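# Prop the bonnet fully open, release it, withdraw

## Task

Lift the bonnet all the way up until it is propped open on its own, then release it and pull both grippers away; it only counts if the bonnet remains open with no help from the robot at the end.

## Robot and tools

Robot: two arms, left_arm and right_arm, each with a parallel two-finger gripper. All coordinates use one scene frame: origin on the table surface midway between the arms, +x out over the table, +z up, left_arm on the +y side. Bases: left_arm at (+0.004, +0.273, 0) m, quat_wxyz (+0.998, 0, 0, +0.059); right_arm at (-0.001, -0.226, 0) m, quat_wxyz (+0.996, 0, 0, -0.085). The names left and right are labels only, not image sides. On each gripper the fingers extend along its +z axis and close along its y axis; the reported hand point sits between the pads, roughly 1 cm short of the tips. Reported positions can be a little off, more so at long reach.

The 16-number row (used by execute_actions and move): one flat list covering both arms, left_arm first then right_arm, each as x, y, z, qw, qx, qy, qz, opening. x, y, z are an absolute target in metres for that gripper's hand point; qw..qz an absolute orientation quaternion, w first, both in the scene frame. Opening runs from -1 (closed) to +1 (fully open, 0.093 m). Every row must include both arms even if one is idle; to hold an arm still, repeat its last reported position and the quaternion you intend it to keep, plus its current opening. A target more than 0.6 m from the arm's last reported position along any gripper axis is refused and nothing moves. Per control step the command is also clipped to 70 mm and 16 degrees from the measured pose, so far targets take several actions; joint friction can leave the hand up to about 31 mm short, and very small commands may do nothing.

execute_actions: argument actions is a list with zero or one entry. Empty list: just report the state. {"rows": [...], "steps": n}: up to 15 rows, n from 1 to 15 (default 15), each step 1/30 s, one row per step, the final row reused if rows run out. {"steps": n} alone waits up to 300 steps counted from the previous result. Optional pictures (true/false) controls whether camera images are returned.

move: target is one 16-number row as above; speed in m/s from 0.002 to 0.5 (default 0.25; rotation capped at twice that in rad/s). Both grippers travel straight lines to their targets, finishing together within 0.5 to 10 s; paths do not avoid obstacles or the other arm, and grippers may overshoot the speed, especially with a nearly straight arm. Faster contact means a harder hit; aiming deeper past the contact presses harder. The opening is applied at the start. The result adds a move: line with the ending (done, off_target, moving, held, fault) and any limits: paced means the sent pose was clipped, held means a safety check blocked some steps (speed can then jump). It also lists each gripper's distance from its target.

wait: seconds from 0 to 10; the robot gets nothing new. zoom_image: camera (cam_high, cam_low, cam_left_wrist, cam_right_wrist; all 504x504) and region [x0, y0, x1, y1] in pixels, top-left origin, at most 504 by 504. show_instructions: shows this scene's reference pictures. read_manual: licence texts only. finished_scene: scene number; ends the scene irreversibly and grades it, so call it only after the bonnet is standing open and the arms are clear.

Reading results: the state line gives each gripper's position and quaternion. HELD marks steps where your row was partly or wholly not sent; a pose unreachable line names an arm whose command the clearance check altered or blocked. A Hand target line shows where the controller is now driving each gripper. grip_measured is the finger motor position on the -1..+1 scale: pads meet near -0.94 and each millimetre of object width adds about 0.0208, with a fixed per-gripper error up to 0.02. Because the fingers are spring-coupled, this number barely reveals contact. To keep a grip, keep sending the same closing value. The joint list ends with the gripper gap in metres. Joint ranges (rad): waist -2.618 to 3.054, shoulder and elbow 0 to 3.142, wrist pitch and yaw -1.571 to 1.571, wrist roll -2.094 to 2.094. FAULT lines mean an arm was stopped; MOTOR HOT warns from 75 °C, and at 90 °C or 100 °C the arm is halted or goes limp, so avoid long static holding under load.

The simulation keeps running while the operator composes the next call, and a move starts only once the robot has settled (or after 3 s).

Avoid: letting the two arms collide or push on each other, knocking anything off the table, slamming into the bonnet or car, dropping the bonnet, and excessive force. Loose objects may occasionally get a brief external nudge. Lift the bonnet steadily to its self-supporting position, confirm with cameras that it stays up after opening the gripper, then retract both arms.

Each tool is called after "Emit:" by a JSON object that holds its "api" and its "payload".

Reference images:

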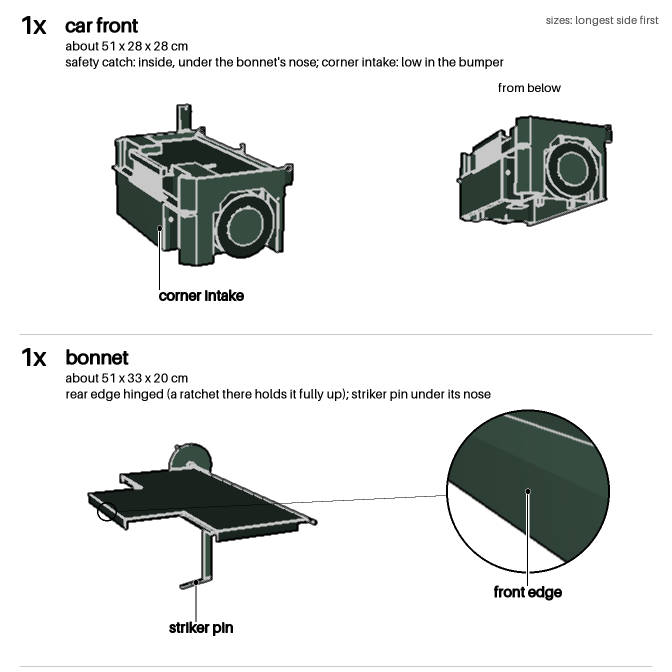

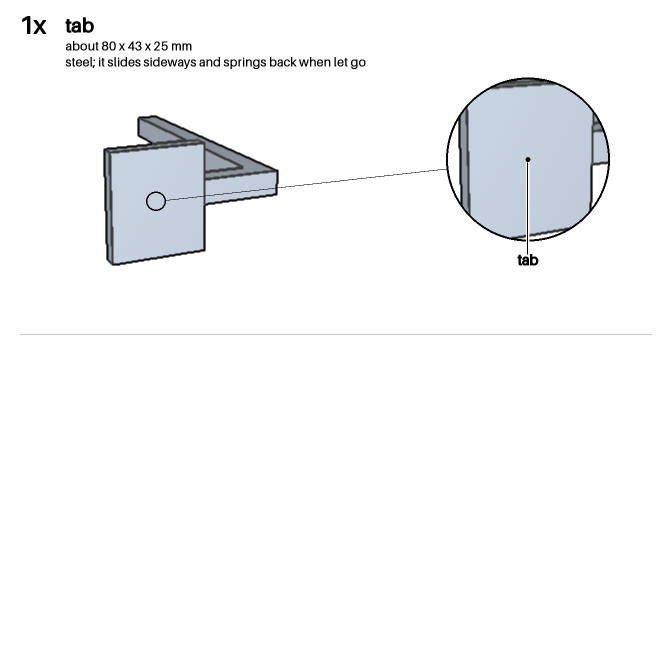

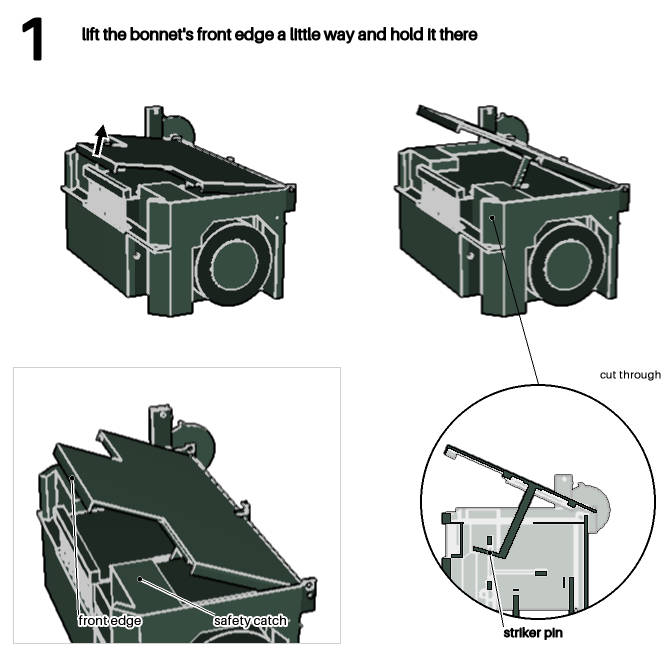

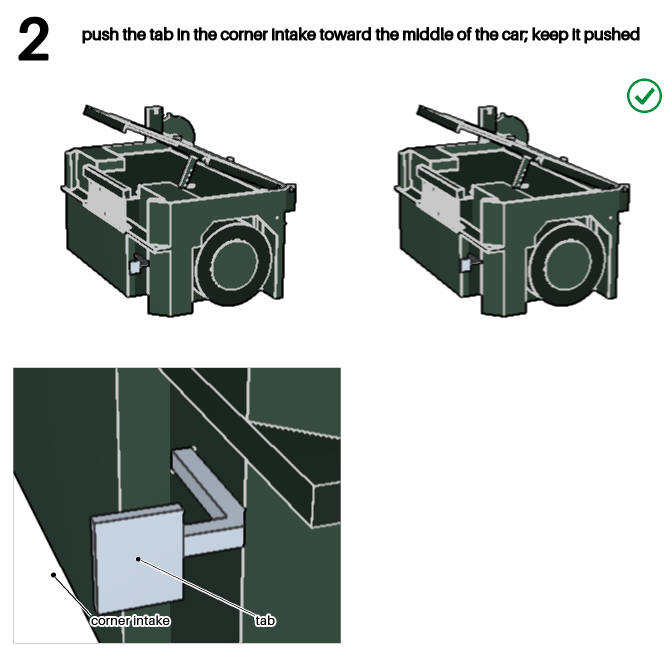

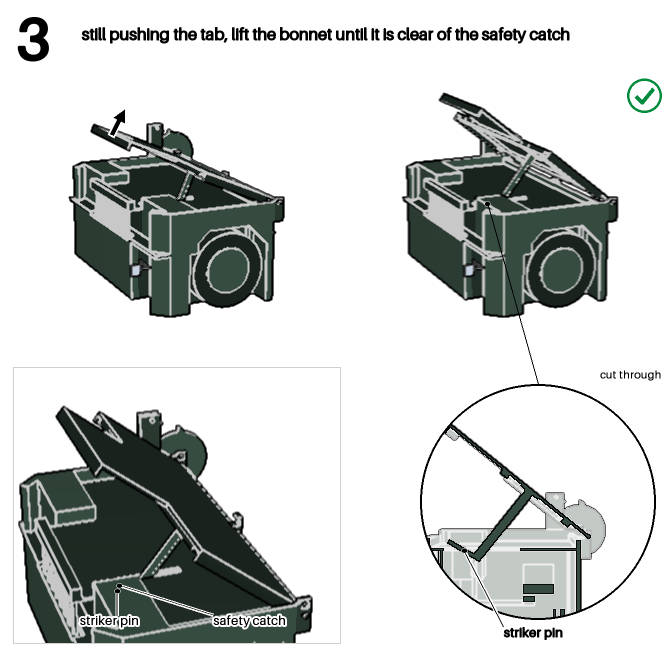

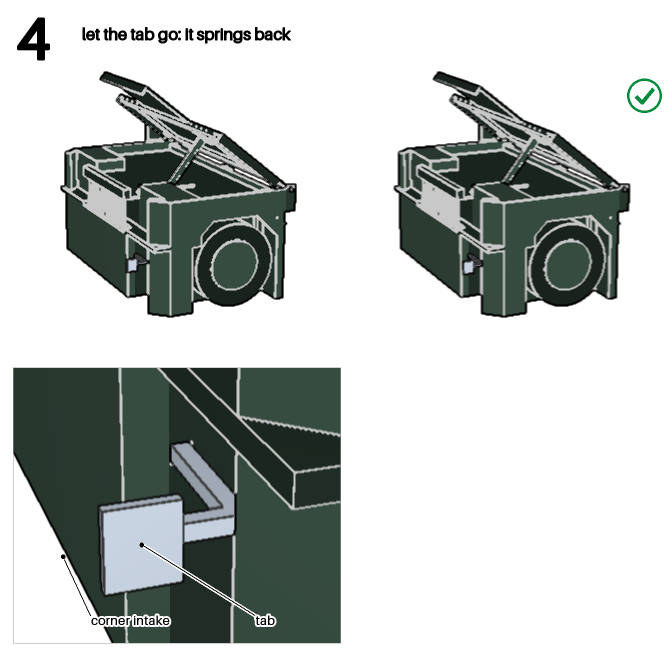

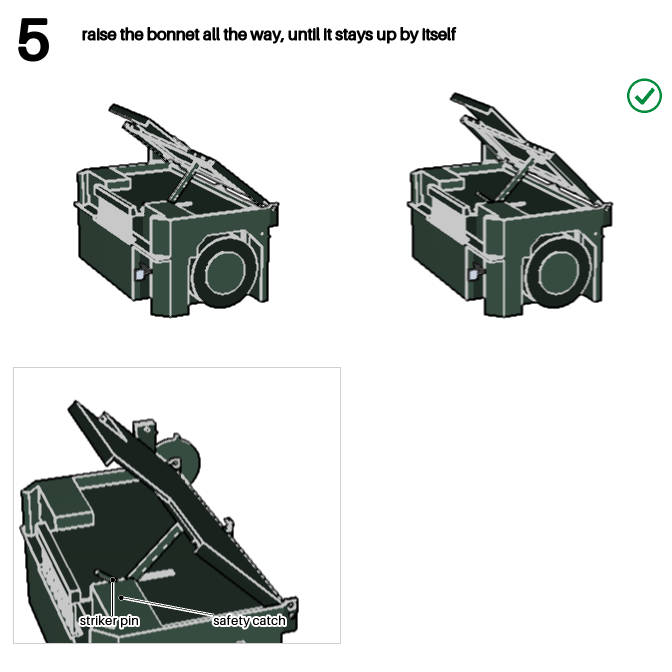

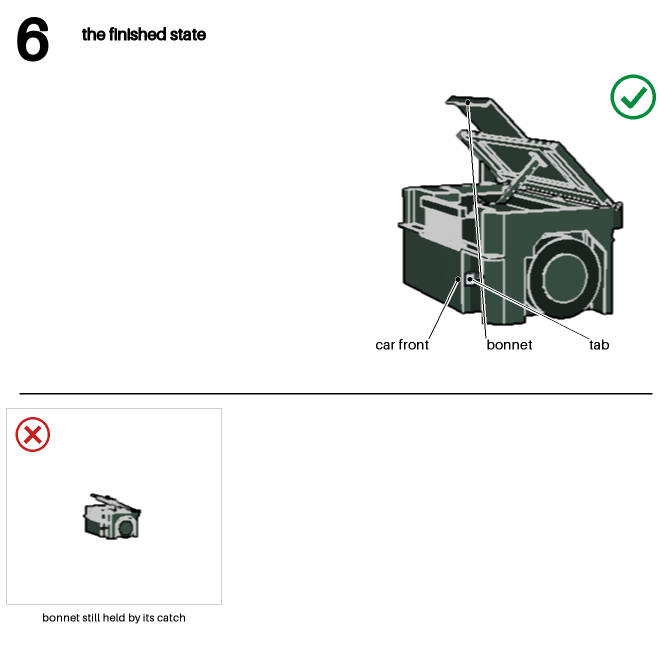

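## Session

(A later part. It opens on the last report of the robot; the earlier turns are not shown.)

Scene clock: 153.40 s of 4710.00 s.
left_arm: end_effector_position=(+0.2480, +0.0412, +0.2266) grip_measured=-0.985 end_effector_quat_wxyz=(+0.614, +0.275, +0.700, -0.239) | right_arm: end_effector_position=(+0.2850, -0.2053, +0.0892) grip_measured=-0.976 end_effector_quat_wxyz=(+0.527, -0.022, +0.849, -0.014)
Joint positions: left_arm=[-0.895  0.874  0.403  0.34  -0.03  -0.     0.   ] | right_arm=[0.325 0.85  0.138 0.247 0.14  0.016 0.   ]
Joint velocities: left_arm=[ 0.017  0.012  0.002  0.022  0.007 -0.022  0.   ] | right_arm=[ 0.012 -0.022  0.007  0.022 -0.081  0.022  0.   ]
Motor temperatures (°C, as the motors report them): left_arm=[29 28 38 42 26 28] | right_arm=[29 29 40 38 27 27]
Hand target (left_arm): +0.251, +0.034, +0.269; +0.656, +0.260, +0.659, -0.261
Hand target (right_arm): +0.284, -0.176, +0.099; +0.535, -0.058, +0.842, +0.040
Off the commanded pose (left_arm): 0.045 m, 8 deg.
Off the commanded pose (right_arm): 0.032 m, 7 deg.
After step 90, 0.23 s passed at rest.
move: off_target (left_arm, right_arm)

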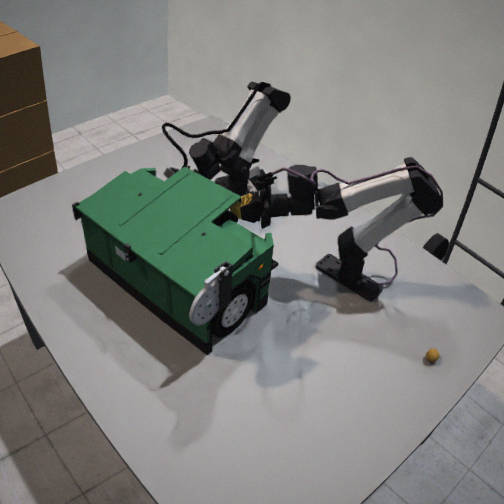

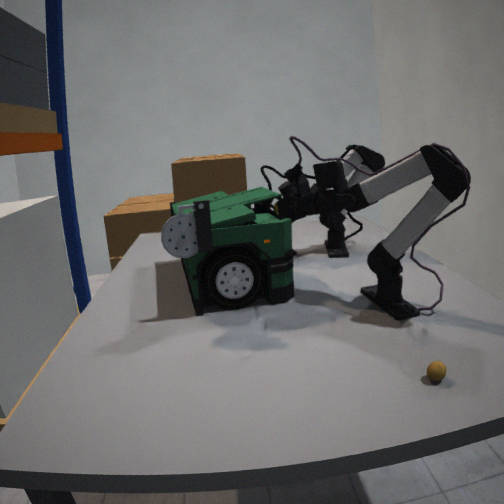

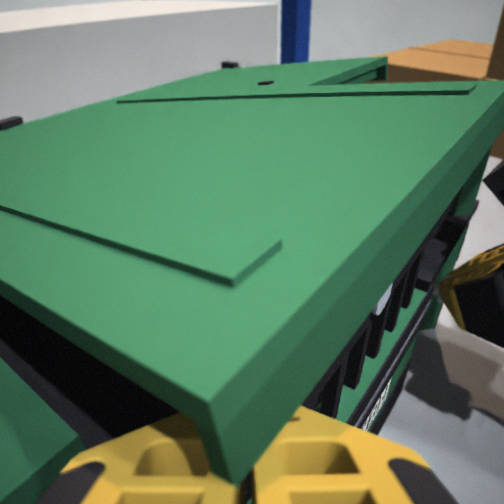

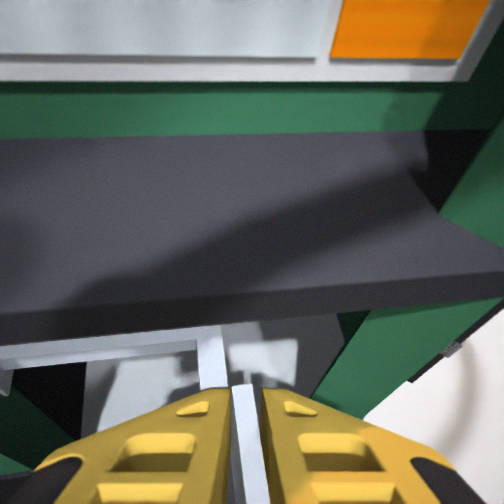

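Emit:
{"api": "move", "payload": {"target": [0.25,0.038,0.225,0.64,0.265,0.675,-0.255,-1, 0.28,-0.15,0.10,0.536,-0.059,0.841,0.038,-1], "speed": 0.04}}

Scene clock: 159.43 s of 4710.00 s.
left_arm: end_effector_position=(+0.2485, +0.0407, +0.2270) grip_measured=-0.985 end_effector_quat_wxyz=(+0.639, +0.266, +0.678, -0.249) | right_arm: end_effector_position=(+0.2820, -0.2041, +0.0901) grip_measured=-0.964 end_effector_quat_wxyz=(+0.531, +0.008, +0.845, -0.055)
Joint positions: left_arm=[-0.895  0.898  0.342  0.496 -0.03  -0.     0.   ] | right_arm=[0.458 0.865 0.138 0.251 0.36  0.086 0.   ]
Joint velocities: left_arm=[-0.012  0.002 -0.022  0.037  0.022  0.066  0.   ] | right_arm=[ 0.002 -0.002 -0.002 -0.007  0.037 -0.007  0.   ]
Motor temperatures (°C, as the motors report them): left_arm=[29 28 39 44 26 28] | right_arm=[30 29 40 38 27 27]
Hand target (left_arm): +0.250, +0.038, +0.225; +0.639, +0.265, +0.675, -0.255
Hand target (right_arm): +0.277, -0.155, +0.100; +0.534, -0.057, +0.843, +0.037
Off the commanded pose (left_arm): 0.004 m, 1 deg.
Off the commanded pose (right_arm): 0.055 m, 13 deg.
After step 90, 1.17 s passed at rest.
move: off_target (right_arm)

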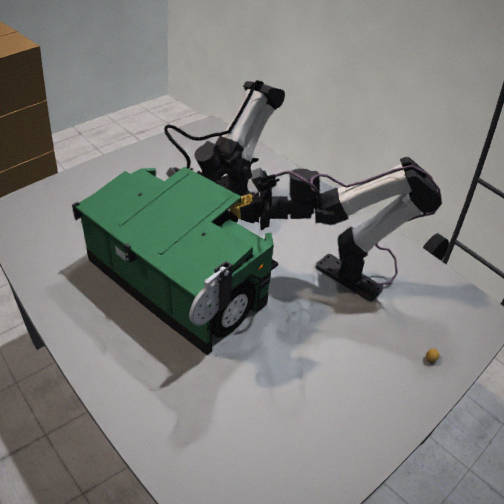

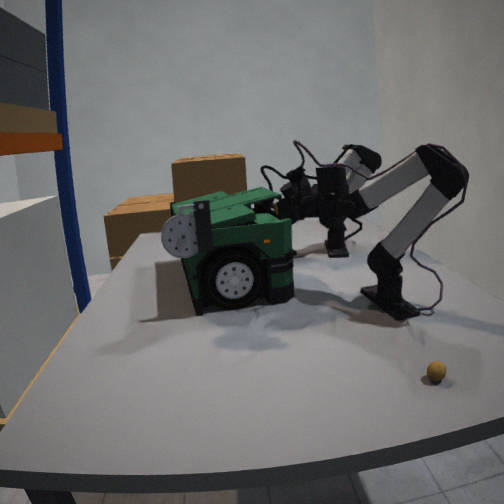

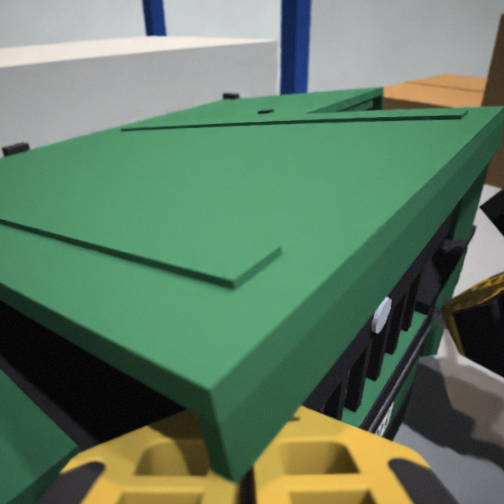

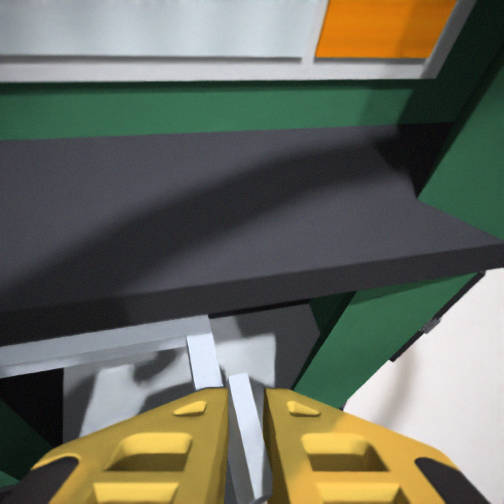

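Emit:
{"api": "move", "payload": {"target": [0.255,0.035,0.31,0.69,0.273,0.623,-0.246,-1, 0.285,-0.20,0.095,0.53,-0.02,0.847,-0.014,-1], "speed": 0.05}}

Scene clock: 168.47 s of 4710.00 s.
left_arm: end_effector_position=(+0.2474, +0.0433, +0.2269) grip_measured=-0.985 end_effector_quat_wxyz=(+0.602, +0.304, +0.708, -0.210) | right_arm: end_effector_position=(+0.2827, -0.2066, +0.0897) grip_measured=-0.964 end_effector_quat_wxyz=(+0.527, -0.009, +0.849, -0.030)
Joint positions: left_arm=[-0.892  0.859  0.455  0.216 -0.032  0.063  0.   ] | right_arm=[0.368 0.838 0.138 0.229 0.219 0.042 0.   ]
Joint velocities: left_arm=[ 0.012 -0.002  0.012  0.037  0.022 -0.007  0.   ] | right_arm=[-0.017 -0.002 -0.007  0.022 -0.007 -0.007  0.   ]
Motor temperatures (°C, as the motors report them): left_arm=[29 28 39 45 26 28] | right_arm=[31 29 41 38 28 27]
Hand target (left_arm): +0.245, +0.044, +0.308; +0.689, +0.274, +0.625, -0.244
Hand target (right_arm): +0.285, -0.200, +0.095; +0.530, -0.020, +0.847, -0.015
Off the commanded pose (left_arm): 0.084 m, 15 deg.
Off the commanded pose (right_arm): 0.009 m, 2 deg.
After step 90, 4.10 s passed at rest.
move: off_target (left_arm)

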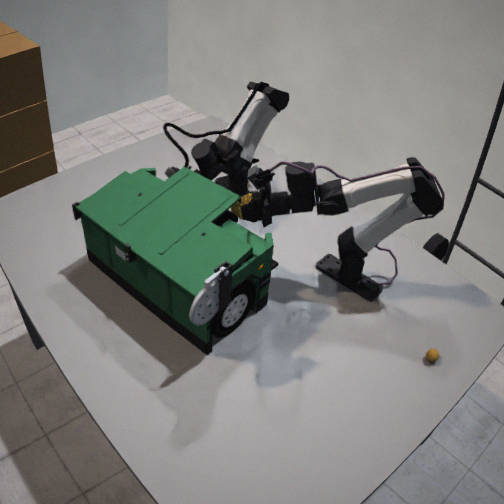

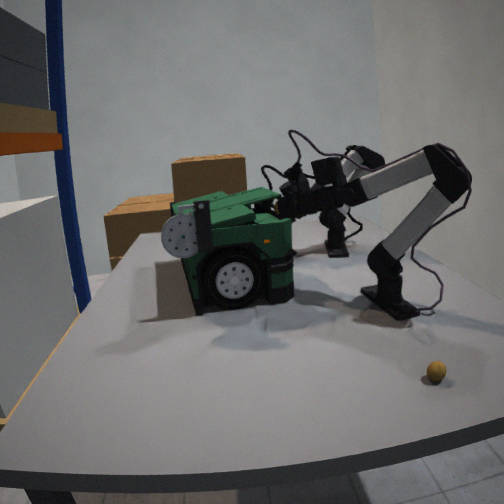

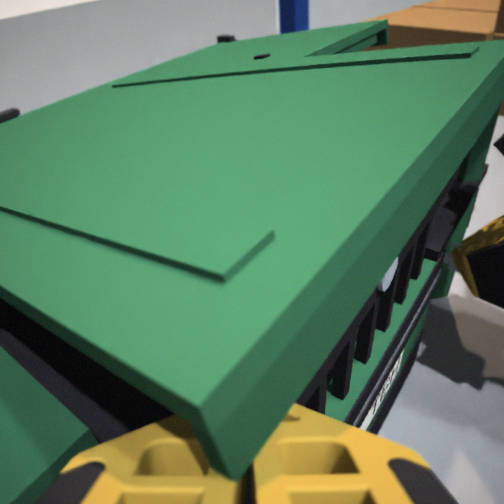

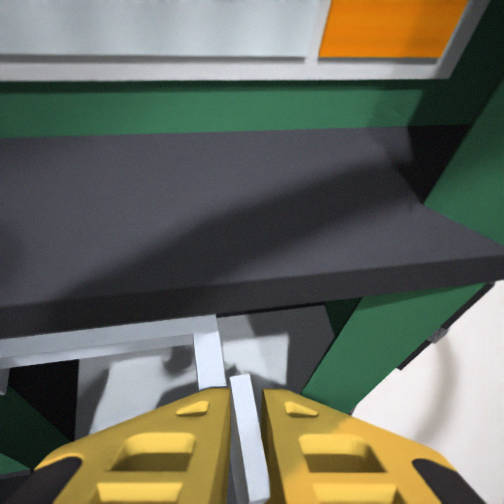

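Emit:
{"api": "zoom_image", "payload": {"camera": "cam_low", "region": [220, 150, 360, 260]}}

Emit:
{"api": "zoom_image", "payload": {"camera": "cam_right_wrist", "region": [0, 280, 400, 504]}}

Region (220, 150, 360, 260) of cam_low's 504x504 image, scaled by 3.600, with more detail than that image has; it fills the top 396 rows of this view, and the rest is white.

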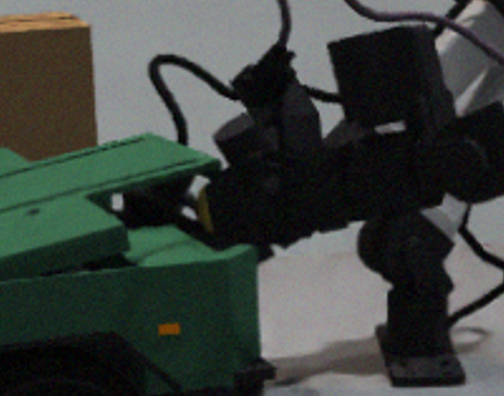

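Region (0, 280, 400, 504) of cam_right_wrist's 504x504 image, scaled by 1.260, with more detail than that image has; it fills the top 282 rows of this view, and the rest is white.

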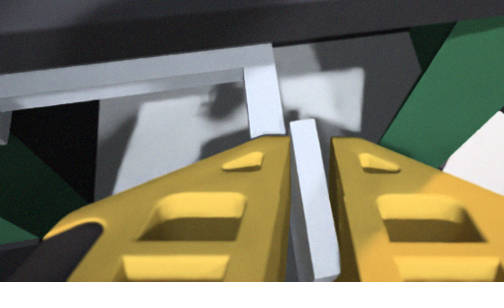

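Emit:
{"api": "move", "payload": {"target": [0.25,0.04,0.222,0.64,0.265,0.675,-0.255,-1, 0.28,-0.15,0.10,0.536,-0.059,0.841,0.038,-1], "speed": 0.06}}

Emit:
{"api": "move", "payload": {"target": [0.255,0.035,0.29,0.66,0.262,0.655,-0.258,-1, 0.28,-0.15,0.10,0.536,-0.059,0.841,0.038,-1], "speed": 0.04}}

Scene clock: 188.47 s of 4710.00 s.
left_arm: end_effector_position=(+0.2481, +0.0407, +0.2269) grip_measured=-0.985 end_effector_quat_wxyz=(+0.641, +0.268, +0.674, -0.250) | right_arm: end_effector_position=(+0.2820, -0.2040, +0.0902) grip_measured=-0.964 end_effector_quat_wxyz=(+0.530, +0.007, +0.846, -0.055)
Joint positions: left_arm=[-0.892  0.9    0.333  0.515 -0.023  0.005  0.   ] | right_arm=[0.458 0.864 0.14  0.244 0.359 0.087 0.   ]
Joint velocities: left_arm=[-0.007 -0.012 -0.007  0.022 -0.095  0.022  0.   ] | right_arm=[-0.002 -0.012  0.007  0.022 -0.007 -0.022  0.   ]
Motor temperatures (°C, as the motors report them): left_arm=[29 29 44 53 26 28] | right_arm=[30 29 41 39 28 27]
Hand target (left_arm): +0.250, +0.040, +0.222; +0.639, +0.265, +0.675, -0.255
Hand target (right_arm): +0.277, -0.155, +0.100; +0.534, -0.058, +0.843, +0.037
Off the commanded pose (left_arm): 0.005 m, 1 deg.
Off the commanded pose (right_arm): 0.055 m, 13 deg.
After step 90, 15.30 s passed at rest.
move: off_target (right_arm)

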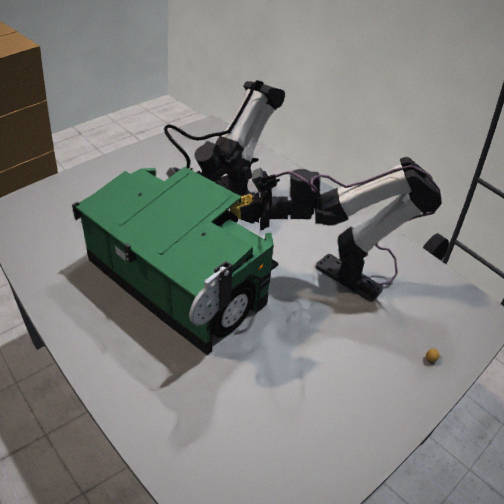

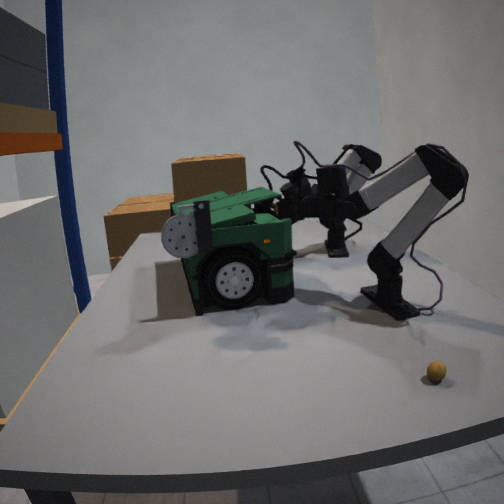

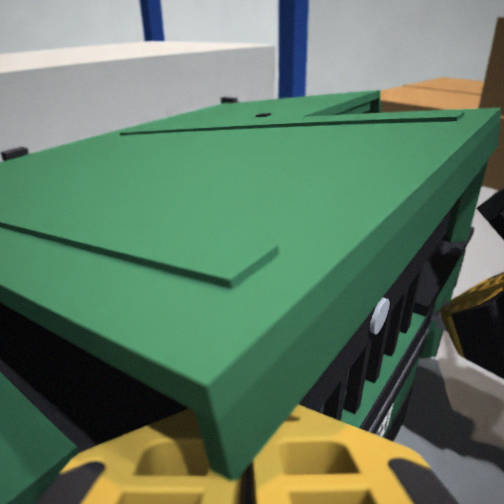

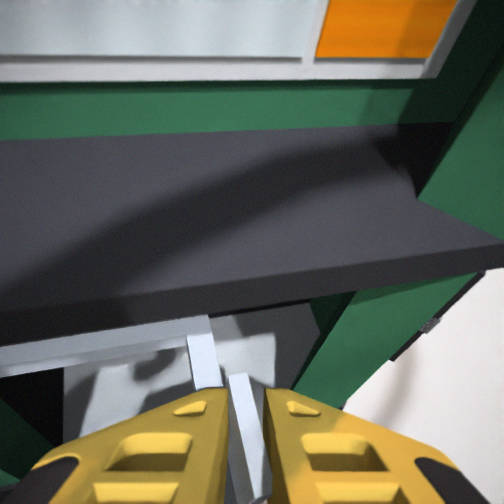

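Scene clock: 191.57 s of 4710.00 s.
left_arm: end_effector_position=(+0.2469, +0.0419, +0.2260) grip_measured=-0.985 end_effector_quat_wxyz=(+0.592, +0.286, +0.717, -0.230) | right_arm: end_effector_position=(+0.2820, -0.2042, +0.0899) grip_measured=-0.964 end_effector_quat_wxyz=(+0.530, +0.008, +0.846, -0.058)
Joint positions: left_arm=[-0.892  0.864  0.459  0.211 -0.023  0.005  0.   ] | right_arm=[0.464 0.869 0.14  0.248 0.371 0.087 0.   ]
Joint velocities: left_arm=[ 0.002  0.002  0.007 -0.037 -0.007  0.037  0.   ] | right_arm=[-0.002 -0.002  0.017 -0.081 -0.051  0.022  0.   ]
Motor temperatures (°C, as the motors report them): left_arm=[29 29 44 52 26 28] | right_arm=[30 29 41 39 28 27]
Hand target (left_arm): +0.249, +0.041, +0.289; +0.659, +0.263, +0.656, -0.257
Hand target (right_arm): +0.277, -0.155, +0.100; +0.534, -0.058, +0.842, +0.035
Off the commanded pose (left_arm): 0.065 m, 11 deg.
Off the commanded pose (right_arm): 0.055 m, 13 deg.
move: off_target (left_arm, right_arm)

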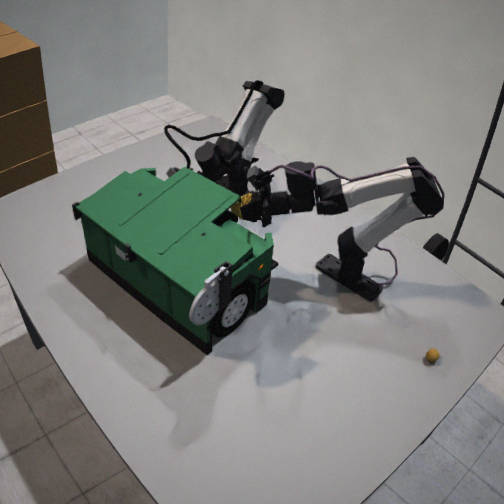

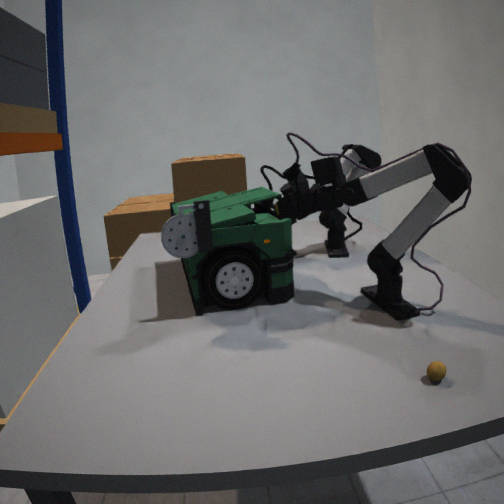

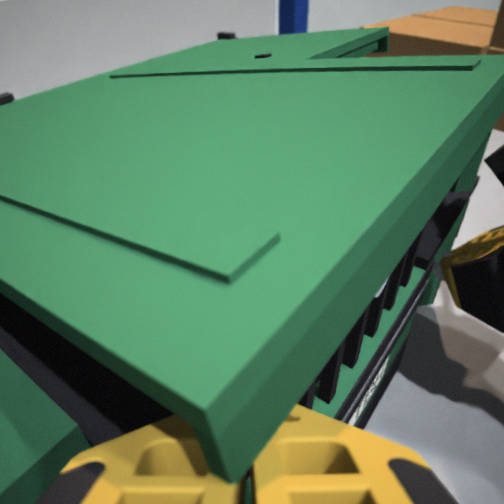

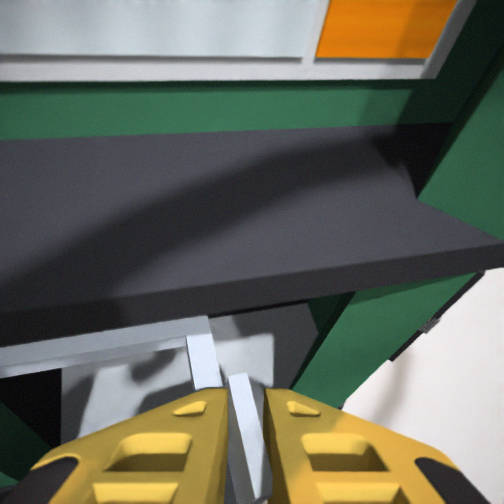

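Emit:
{"api": "move", "payload": {"target": [0.205,0.09,0.215,0.70,0.277,0.61,-0.241,-1, 0.28,-0.15,0.10,0.536,-0.059,0.841,0.038,-1], "speed": 0.08}}

Emit:
{"api": "zoom_image", "payload": {"camera": "cam_left_wrist", "region": [100, 50, 504, 350]}}

Scene clock: 219.53 s of 4710.00 s.
left_arm: end_effector_position=(+0.2048, +0.0891, +0.2140) grip_measured=-0.985 end_effector_quat_wxyz=(+0.693, +0.277, +0.620, -0.243) | right_arm: end_effector_position=(+0.2820, -0.2042, +0.0896) grip_measured=-0.963 end_effector_quat_wxyz=(+0.530, +0.009, +0.846, -0.060)
Joint positions: left_arm=[-0.836  0.429  0.077  0.43   0.041  0.08   0.   ] | right_arm=[0.469 0.873 0.14  0.25  0.379 0.089 0.   ]
Joint velocities: left_arm=[ 0.007 -0.012 -0.007 -0.022 -0.037  0.051  0.   ] | right_arm=[-0.012 -0.007  0.002 -0.007  0.022 -0.007  0.   ]
Motor temperatures (°C, as the motors report them): left_arm=[29 29 47 56 26 28] | right_arm=[34 30 43 38 30 27]
Hand target (left_arm): +0.204, +0.091, +0.215; +0.701, +0.277, +0.611, -0.242
Hand target (right_arm): +0.277, -0.155, +0.100; +0.534, -0.058, +0.843, +0.035
Off the commanded pose (left_arm): 0.001 m, 1 deg.
Off the commanded pose (right_arm): 0.055 m, 14 deg.
After step 90, 22.73 s passed at rest.
move: off_target (right_arm)

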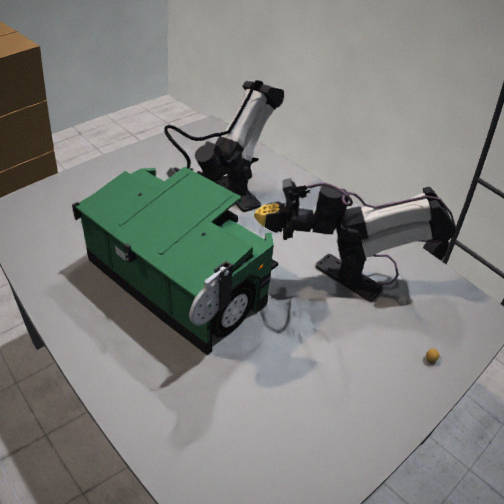

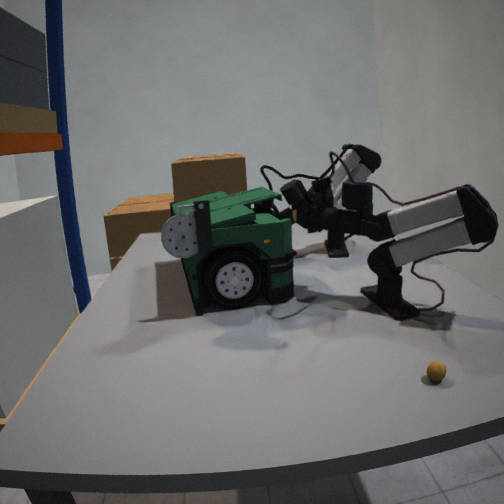

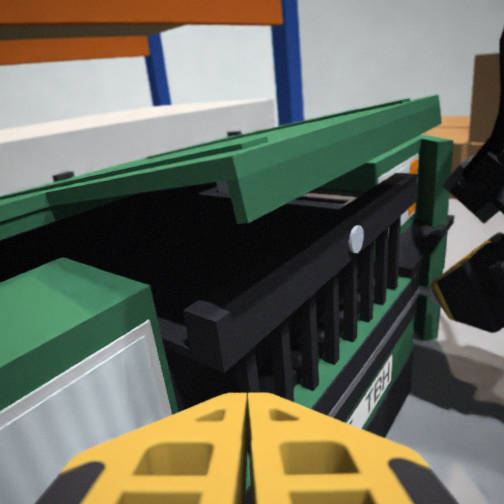

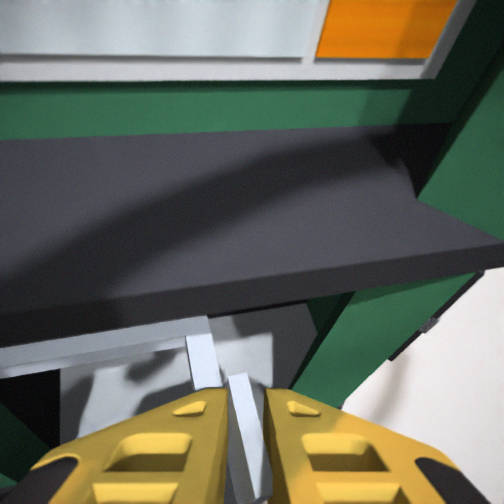

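Region (100, 50, 504, 350) of cam_left_wrist's 504x504 image, scaled by 1.248, with more detail than that image has; it fills the top 374 rows of this view, and the rest is white.

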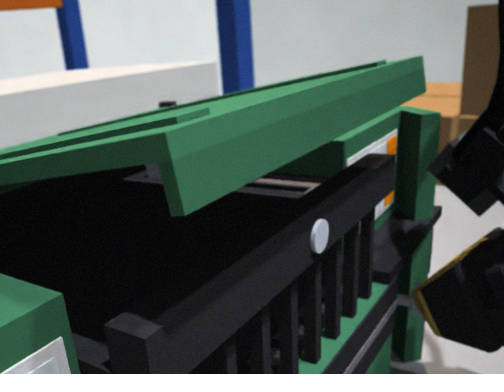

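Emit:
{"api": "move", "payload": {"target": [0.205,0.09,0.215,0.70,0.277,0.61,-0.241,-1, 0.284,-0.208,0.095,0.53,-0.04,0.846,0.01,-0.2], "speed": 0.08}}

Emit:
{"api": "move", "payload": {"target": [0.205,0.09,0.215,0.70,0.277,0.61,-0.241,-1, 0.225,-0.2,0.12,0.6,-0.06,0.8,0.05,-1], "speed": 0.12}}

Emit:
{"api": "move", "payload": {"target": [0.205,0.09,0.215,0.70,0.277,0.61,-0.241,-1, 0.23,-0.14,0.235,0.73,-0.129,0.66,0.129,-1], "speed": 0.12}}

Scene clock: 244.60 s of 4710.00 s.
left_arm: end_effector_position=(+0.2042, +0.0891, +0.2192) grip_measured=-0.985 end_effector_quat_wxyz=(+0.700, +0.276, +0.612, -0.245) | right_arm: end_effector_position=(+0.2834, -0.2074, +0.0904) grip_measured=-0.202 end_effector_quat_wxyz=(+0.525, -0.038, +0.850, +0.007)
Joint positions: left_arm=[-0.836  0.429  0.077  0.451  0.043  0.083  0.   ] | right_arm=[ 0.244  0.821  0.14   0.215  0.014 -0.024  0.036]
Joint velocities: left_arm=[ 0.002 -0.007  0.012  0.037  0.037  0.007  0.   ] | right_arm=[-0.012  0.002 -0.012  0.007 -0.007  0.037 -0.001]
Motor temperatures (°C, as the motors report them): left_arm=[29 28 43 52 26 28] | right_arm=[35 31 44 38 31 27]
Hand target (left_arm): +0.205, +0.090, +0.215; +0.701, +0.278, +0.611, -0.241
Hand target (right_arm): +0.284, -0.208, +0.096; +0.530, -0.041, +0.847, +0.008
Off the commanded pose (left_arm): 0.004 m, 0 deg.
Off the commanded pose (right_arm): 0.005 m, 1 deg.
After step 90, 20.47 s passed at rest.
move: done

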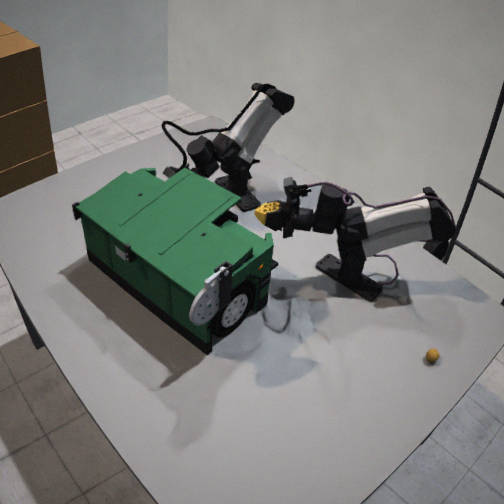

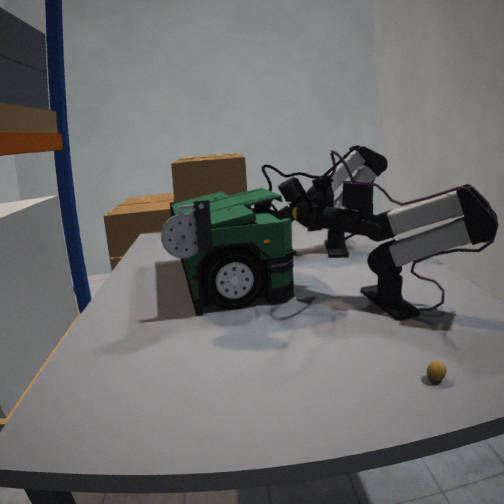

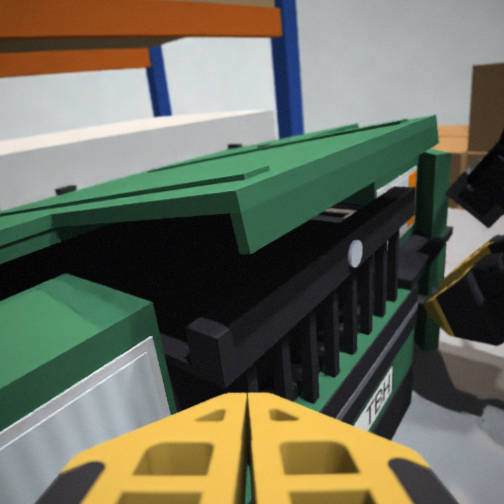

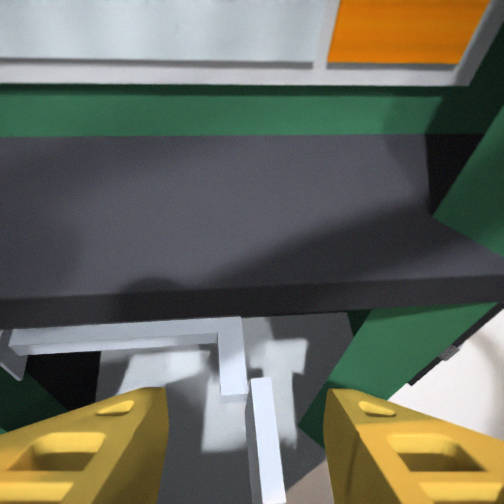

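Scene clock: 246.50 s of 4710.00 s.
left_arm: end_effector_position=(+0.2042, +0.0891, +0.2197) grip_measured=-0.985 end_effector_quat_wxyz=(+0.700, +0.276, +0.611, -0.245) | right_arm: end_effector_position=(+0.2263, -0.2001, +0.1126) grip_measured=-0.985 end_effector_quat_wxyz=(+0.588, -0.059, +0.805, +0.051)
Joint positions: left_arm=[-0.836  0.429  0.077  0.453  0.043  0.083  0.   ] | right_arm=[ 0.176  0.011  0.052 -0.353 -0.147 -0.033  0.   ]
Joint velocities: left_arm=[-0.002  0.007 -0.002 -0.037 -0.007 -0.022  0.   ] | right_arm=[-0.007  0.002  0.007 -0.066  0.037 -0.007  0.   ]
Motor temperatures (°C, as the motors report them): left_arm=[29 28 43 51 26 28] | right_arm=[35 31 44 38 31 27]
Hand target (left_arm): +0.205, +0.090, +0.215; +0.701, +0.277, +0.611, -0.241
Hand target (right_arm): +0.225, -0.201, +0.120; +0.596, -0.062, +0.799, +0.050
Off the commanded pose (left_arm): 0.005 m, 0 deg.
Off the commanded pose (right_arm): 0.008 m, 1 deg.
joint sent to its limit (right arm) — the command would take joint 2 (shoulder) past its lower limit, so that joint was sent only as far as its limit.
move: done

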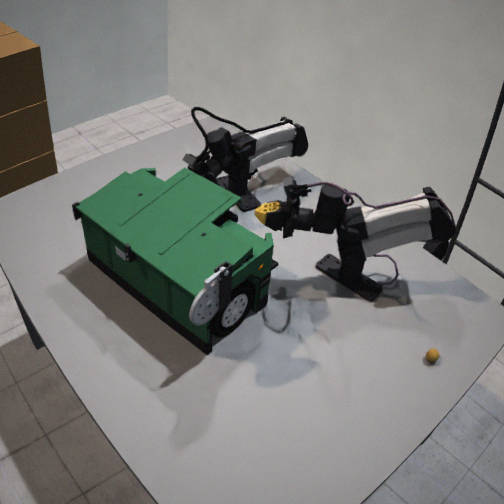

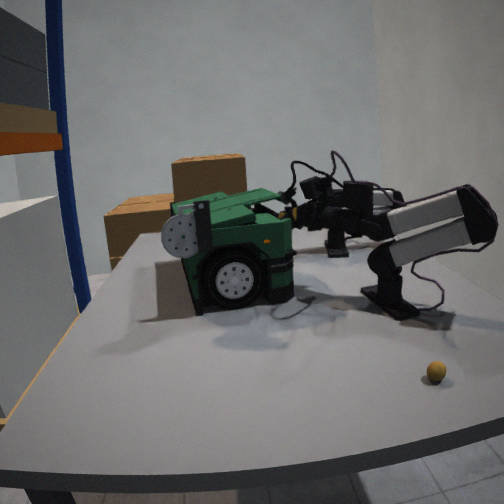

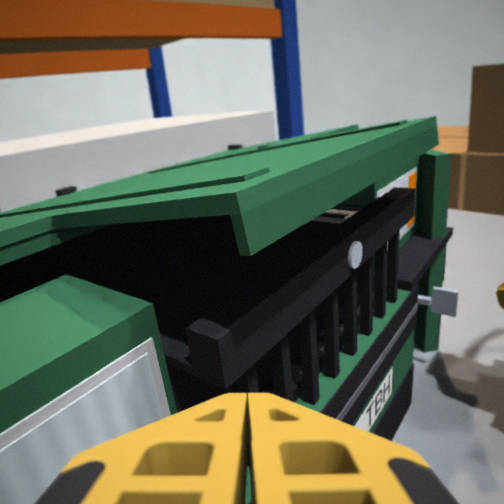

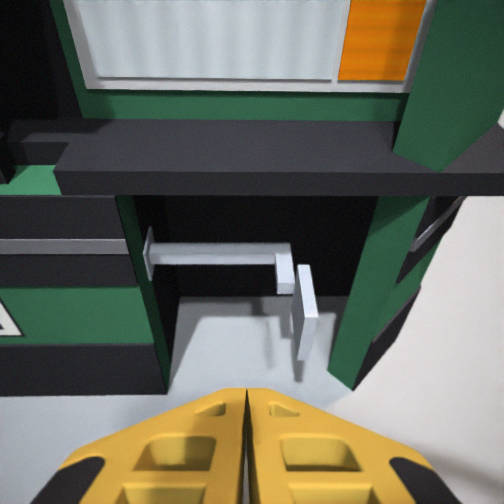

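Scene clock: 249.07 s of 4710.00 s.
left_arm: end_effector_position=(+0.2042, +0.0891, +0.2196) grip_measured=-0.985 end_effector_quat_wxyz=(+0.700, +0.276, +0.611, -0.245) | right_arm: end_effector_position=(+0.2258, -0.1415, +0.2231) grip_measured=-0.985 end_effector_quat_wxyz=(+0.719, -0.131, +0.669, +0.133)
Joint positions: left_arm=[-0.836  0.429  0.077  0.453  0.043  0.083  0.   ] | right_arm=[ 0.485  0.096  0.126  0.039 -0.061 -0.006  0.   ]
Joint velocities: left_arm=[-0.012  0.017  0.012 -0.022 -0.007 -0.007  0.   ] | right_arm=[-0.002  0.012  0.007  0.007 -0.022 -0.051  0.   ]
Motor temperatures (°C, as the motors report them): left_arm=[29 28 43 51 26 28] | right_arm=[35 31 44 39 31 27]
Hand target (left_arm): +0.205, +0.090, +0.215; +0.701, +0.278, +0.611, -0.241
Hand target (right_arm): +0.226, -0.141, +0.235; +0.727, -0.131, +0.660, +0.133
Off the commanded pose (left_arm): 0.005 m, 0 deg.
Off the commanded pose (right_arm): 0.013 m, 2 deg.
move: off_target (right_arm); limits=held; held on 1 of 77 steps (right_arm)
pose unreachable (right arm): on one or more control steps of this call this arm could not follow its commanded pose, so it was not sent that pose on those steps. It may still have moved: this result reports where it is.
cause: the commanded pose would bring two parts of the arm too close to each other (its upper arm (the part past joint 2) and its wrist (the part past joint 5), with joints 3 (elbow) to 5 (wrist yaw) between them).

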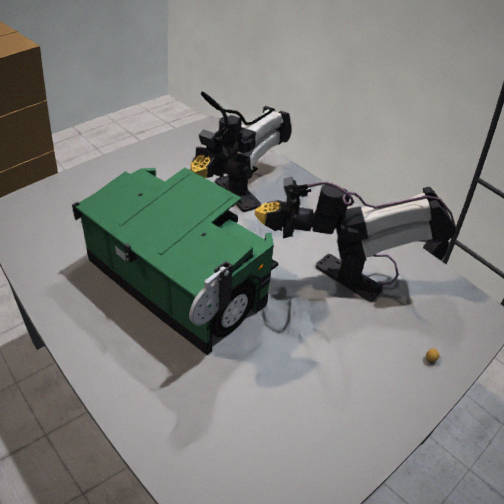

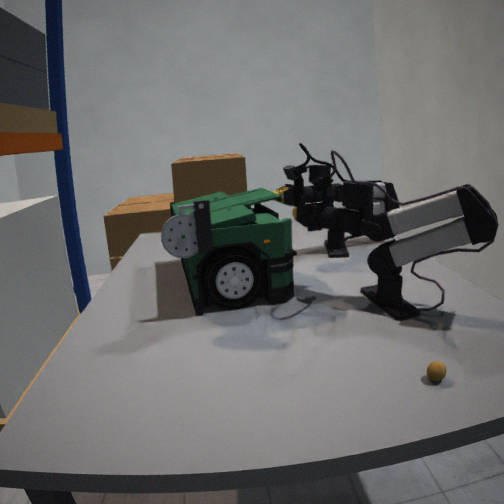

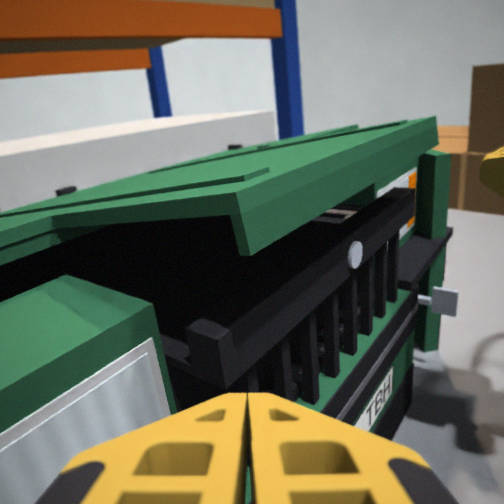

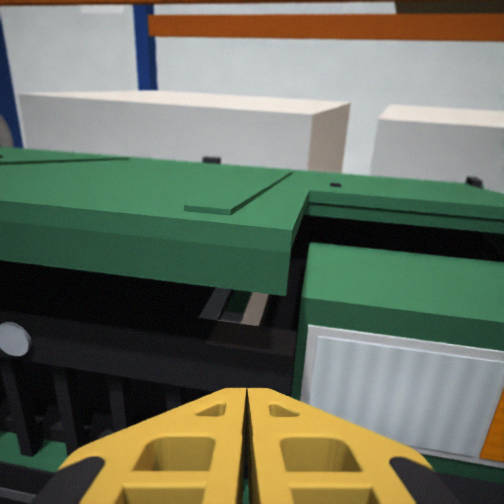

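Emit:
{"api": "move", "payload": {"target": [0.25,0.04,0.232,0.70,0.277,0.61,-0.241,-1, 0.275,-0.11,0.232,0.73,-0.129,0.66,0.129,-1], "speed": 0.05}}

Scene clock: 260.40 s of 4710.00 s.
left_arm: end_effector_position=(+0.2403, +0.0412, +0.2109) grip_measured=-0.985 end_effector_quat_wxyz=(+0.679, +0.293, +0.626, -0.250) | right_arm: end_effector_position=(+0.2720, -0.1121, +0.2214) grip_measured=-0.985 end_effector_quat_wxyz=(+0.719, -0.129, +0.671, +0.131)
Joint positions: left_arm=[-0.881  0.992  0.189  0.849  0.028  0.084  0.   ] | right_arm=[ 0.599  0.663  0.138  0.592  0.059 -0.013  0.   ]
Joint velocities: left_arm=[ 0.002 -0.007 -0.002 -0.037 -0.037 -0.037  0.   ] | right_arm=[-0.022 -0.007  0.017  0.037 -0.022  0.095  0.   ]
Motor temperatures (°C, as the motors report them): left_arm=[29 28 42 51 26 28] | right_arm=[33 30 45 41 30 27]
Hand target (left_arm): +0.249, +0.040, +0.231; +0.700, +0.277, +0.612, -0.242
Hand target (right_arm): +0.274, -0.110, +0.232; +0.729, -0.128, +0.660, +0.130
Off the commanded pose (left_arm): 0.023 m, 4 deg.
Off the commanded pose (right_arm): 0.011 m, 2 deg.
After step 90, 6.57 s passed at rest.
move: off_target (left_arm, right_arm)

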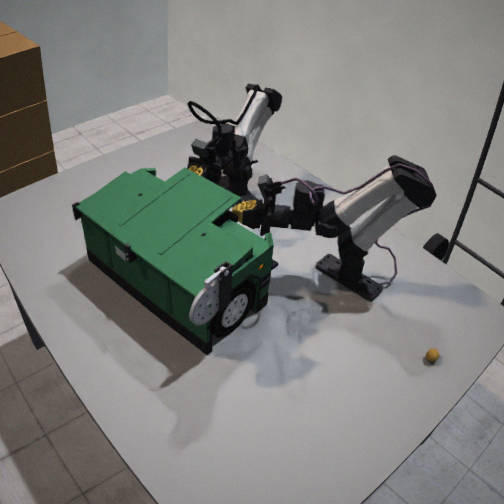

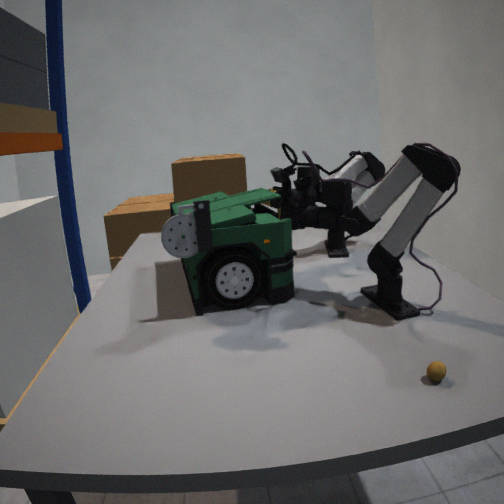

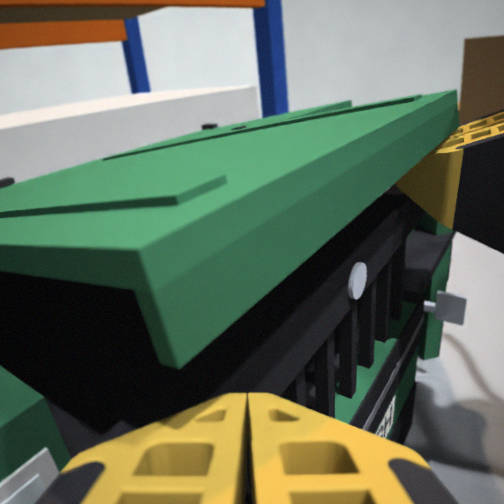

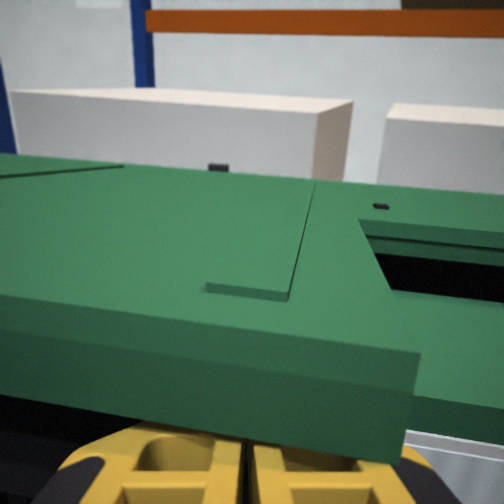

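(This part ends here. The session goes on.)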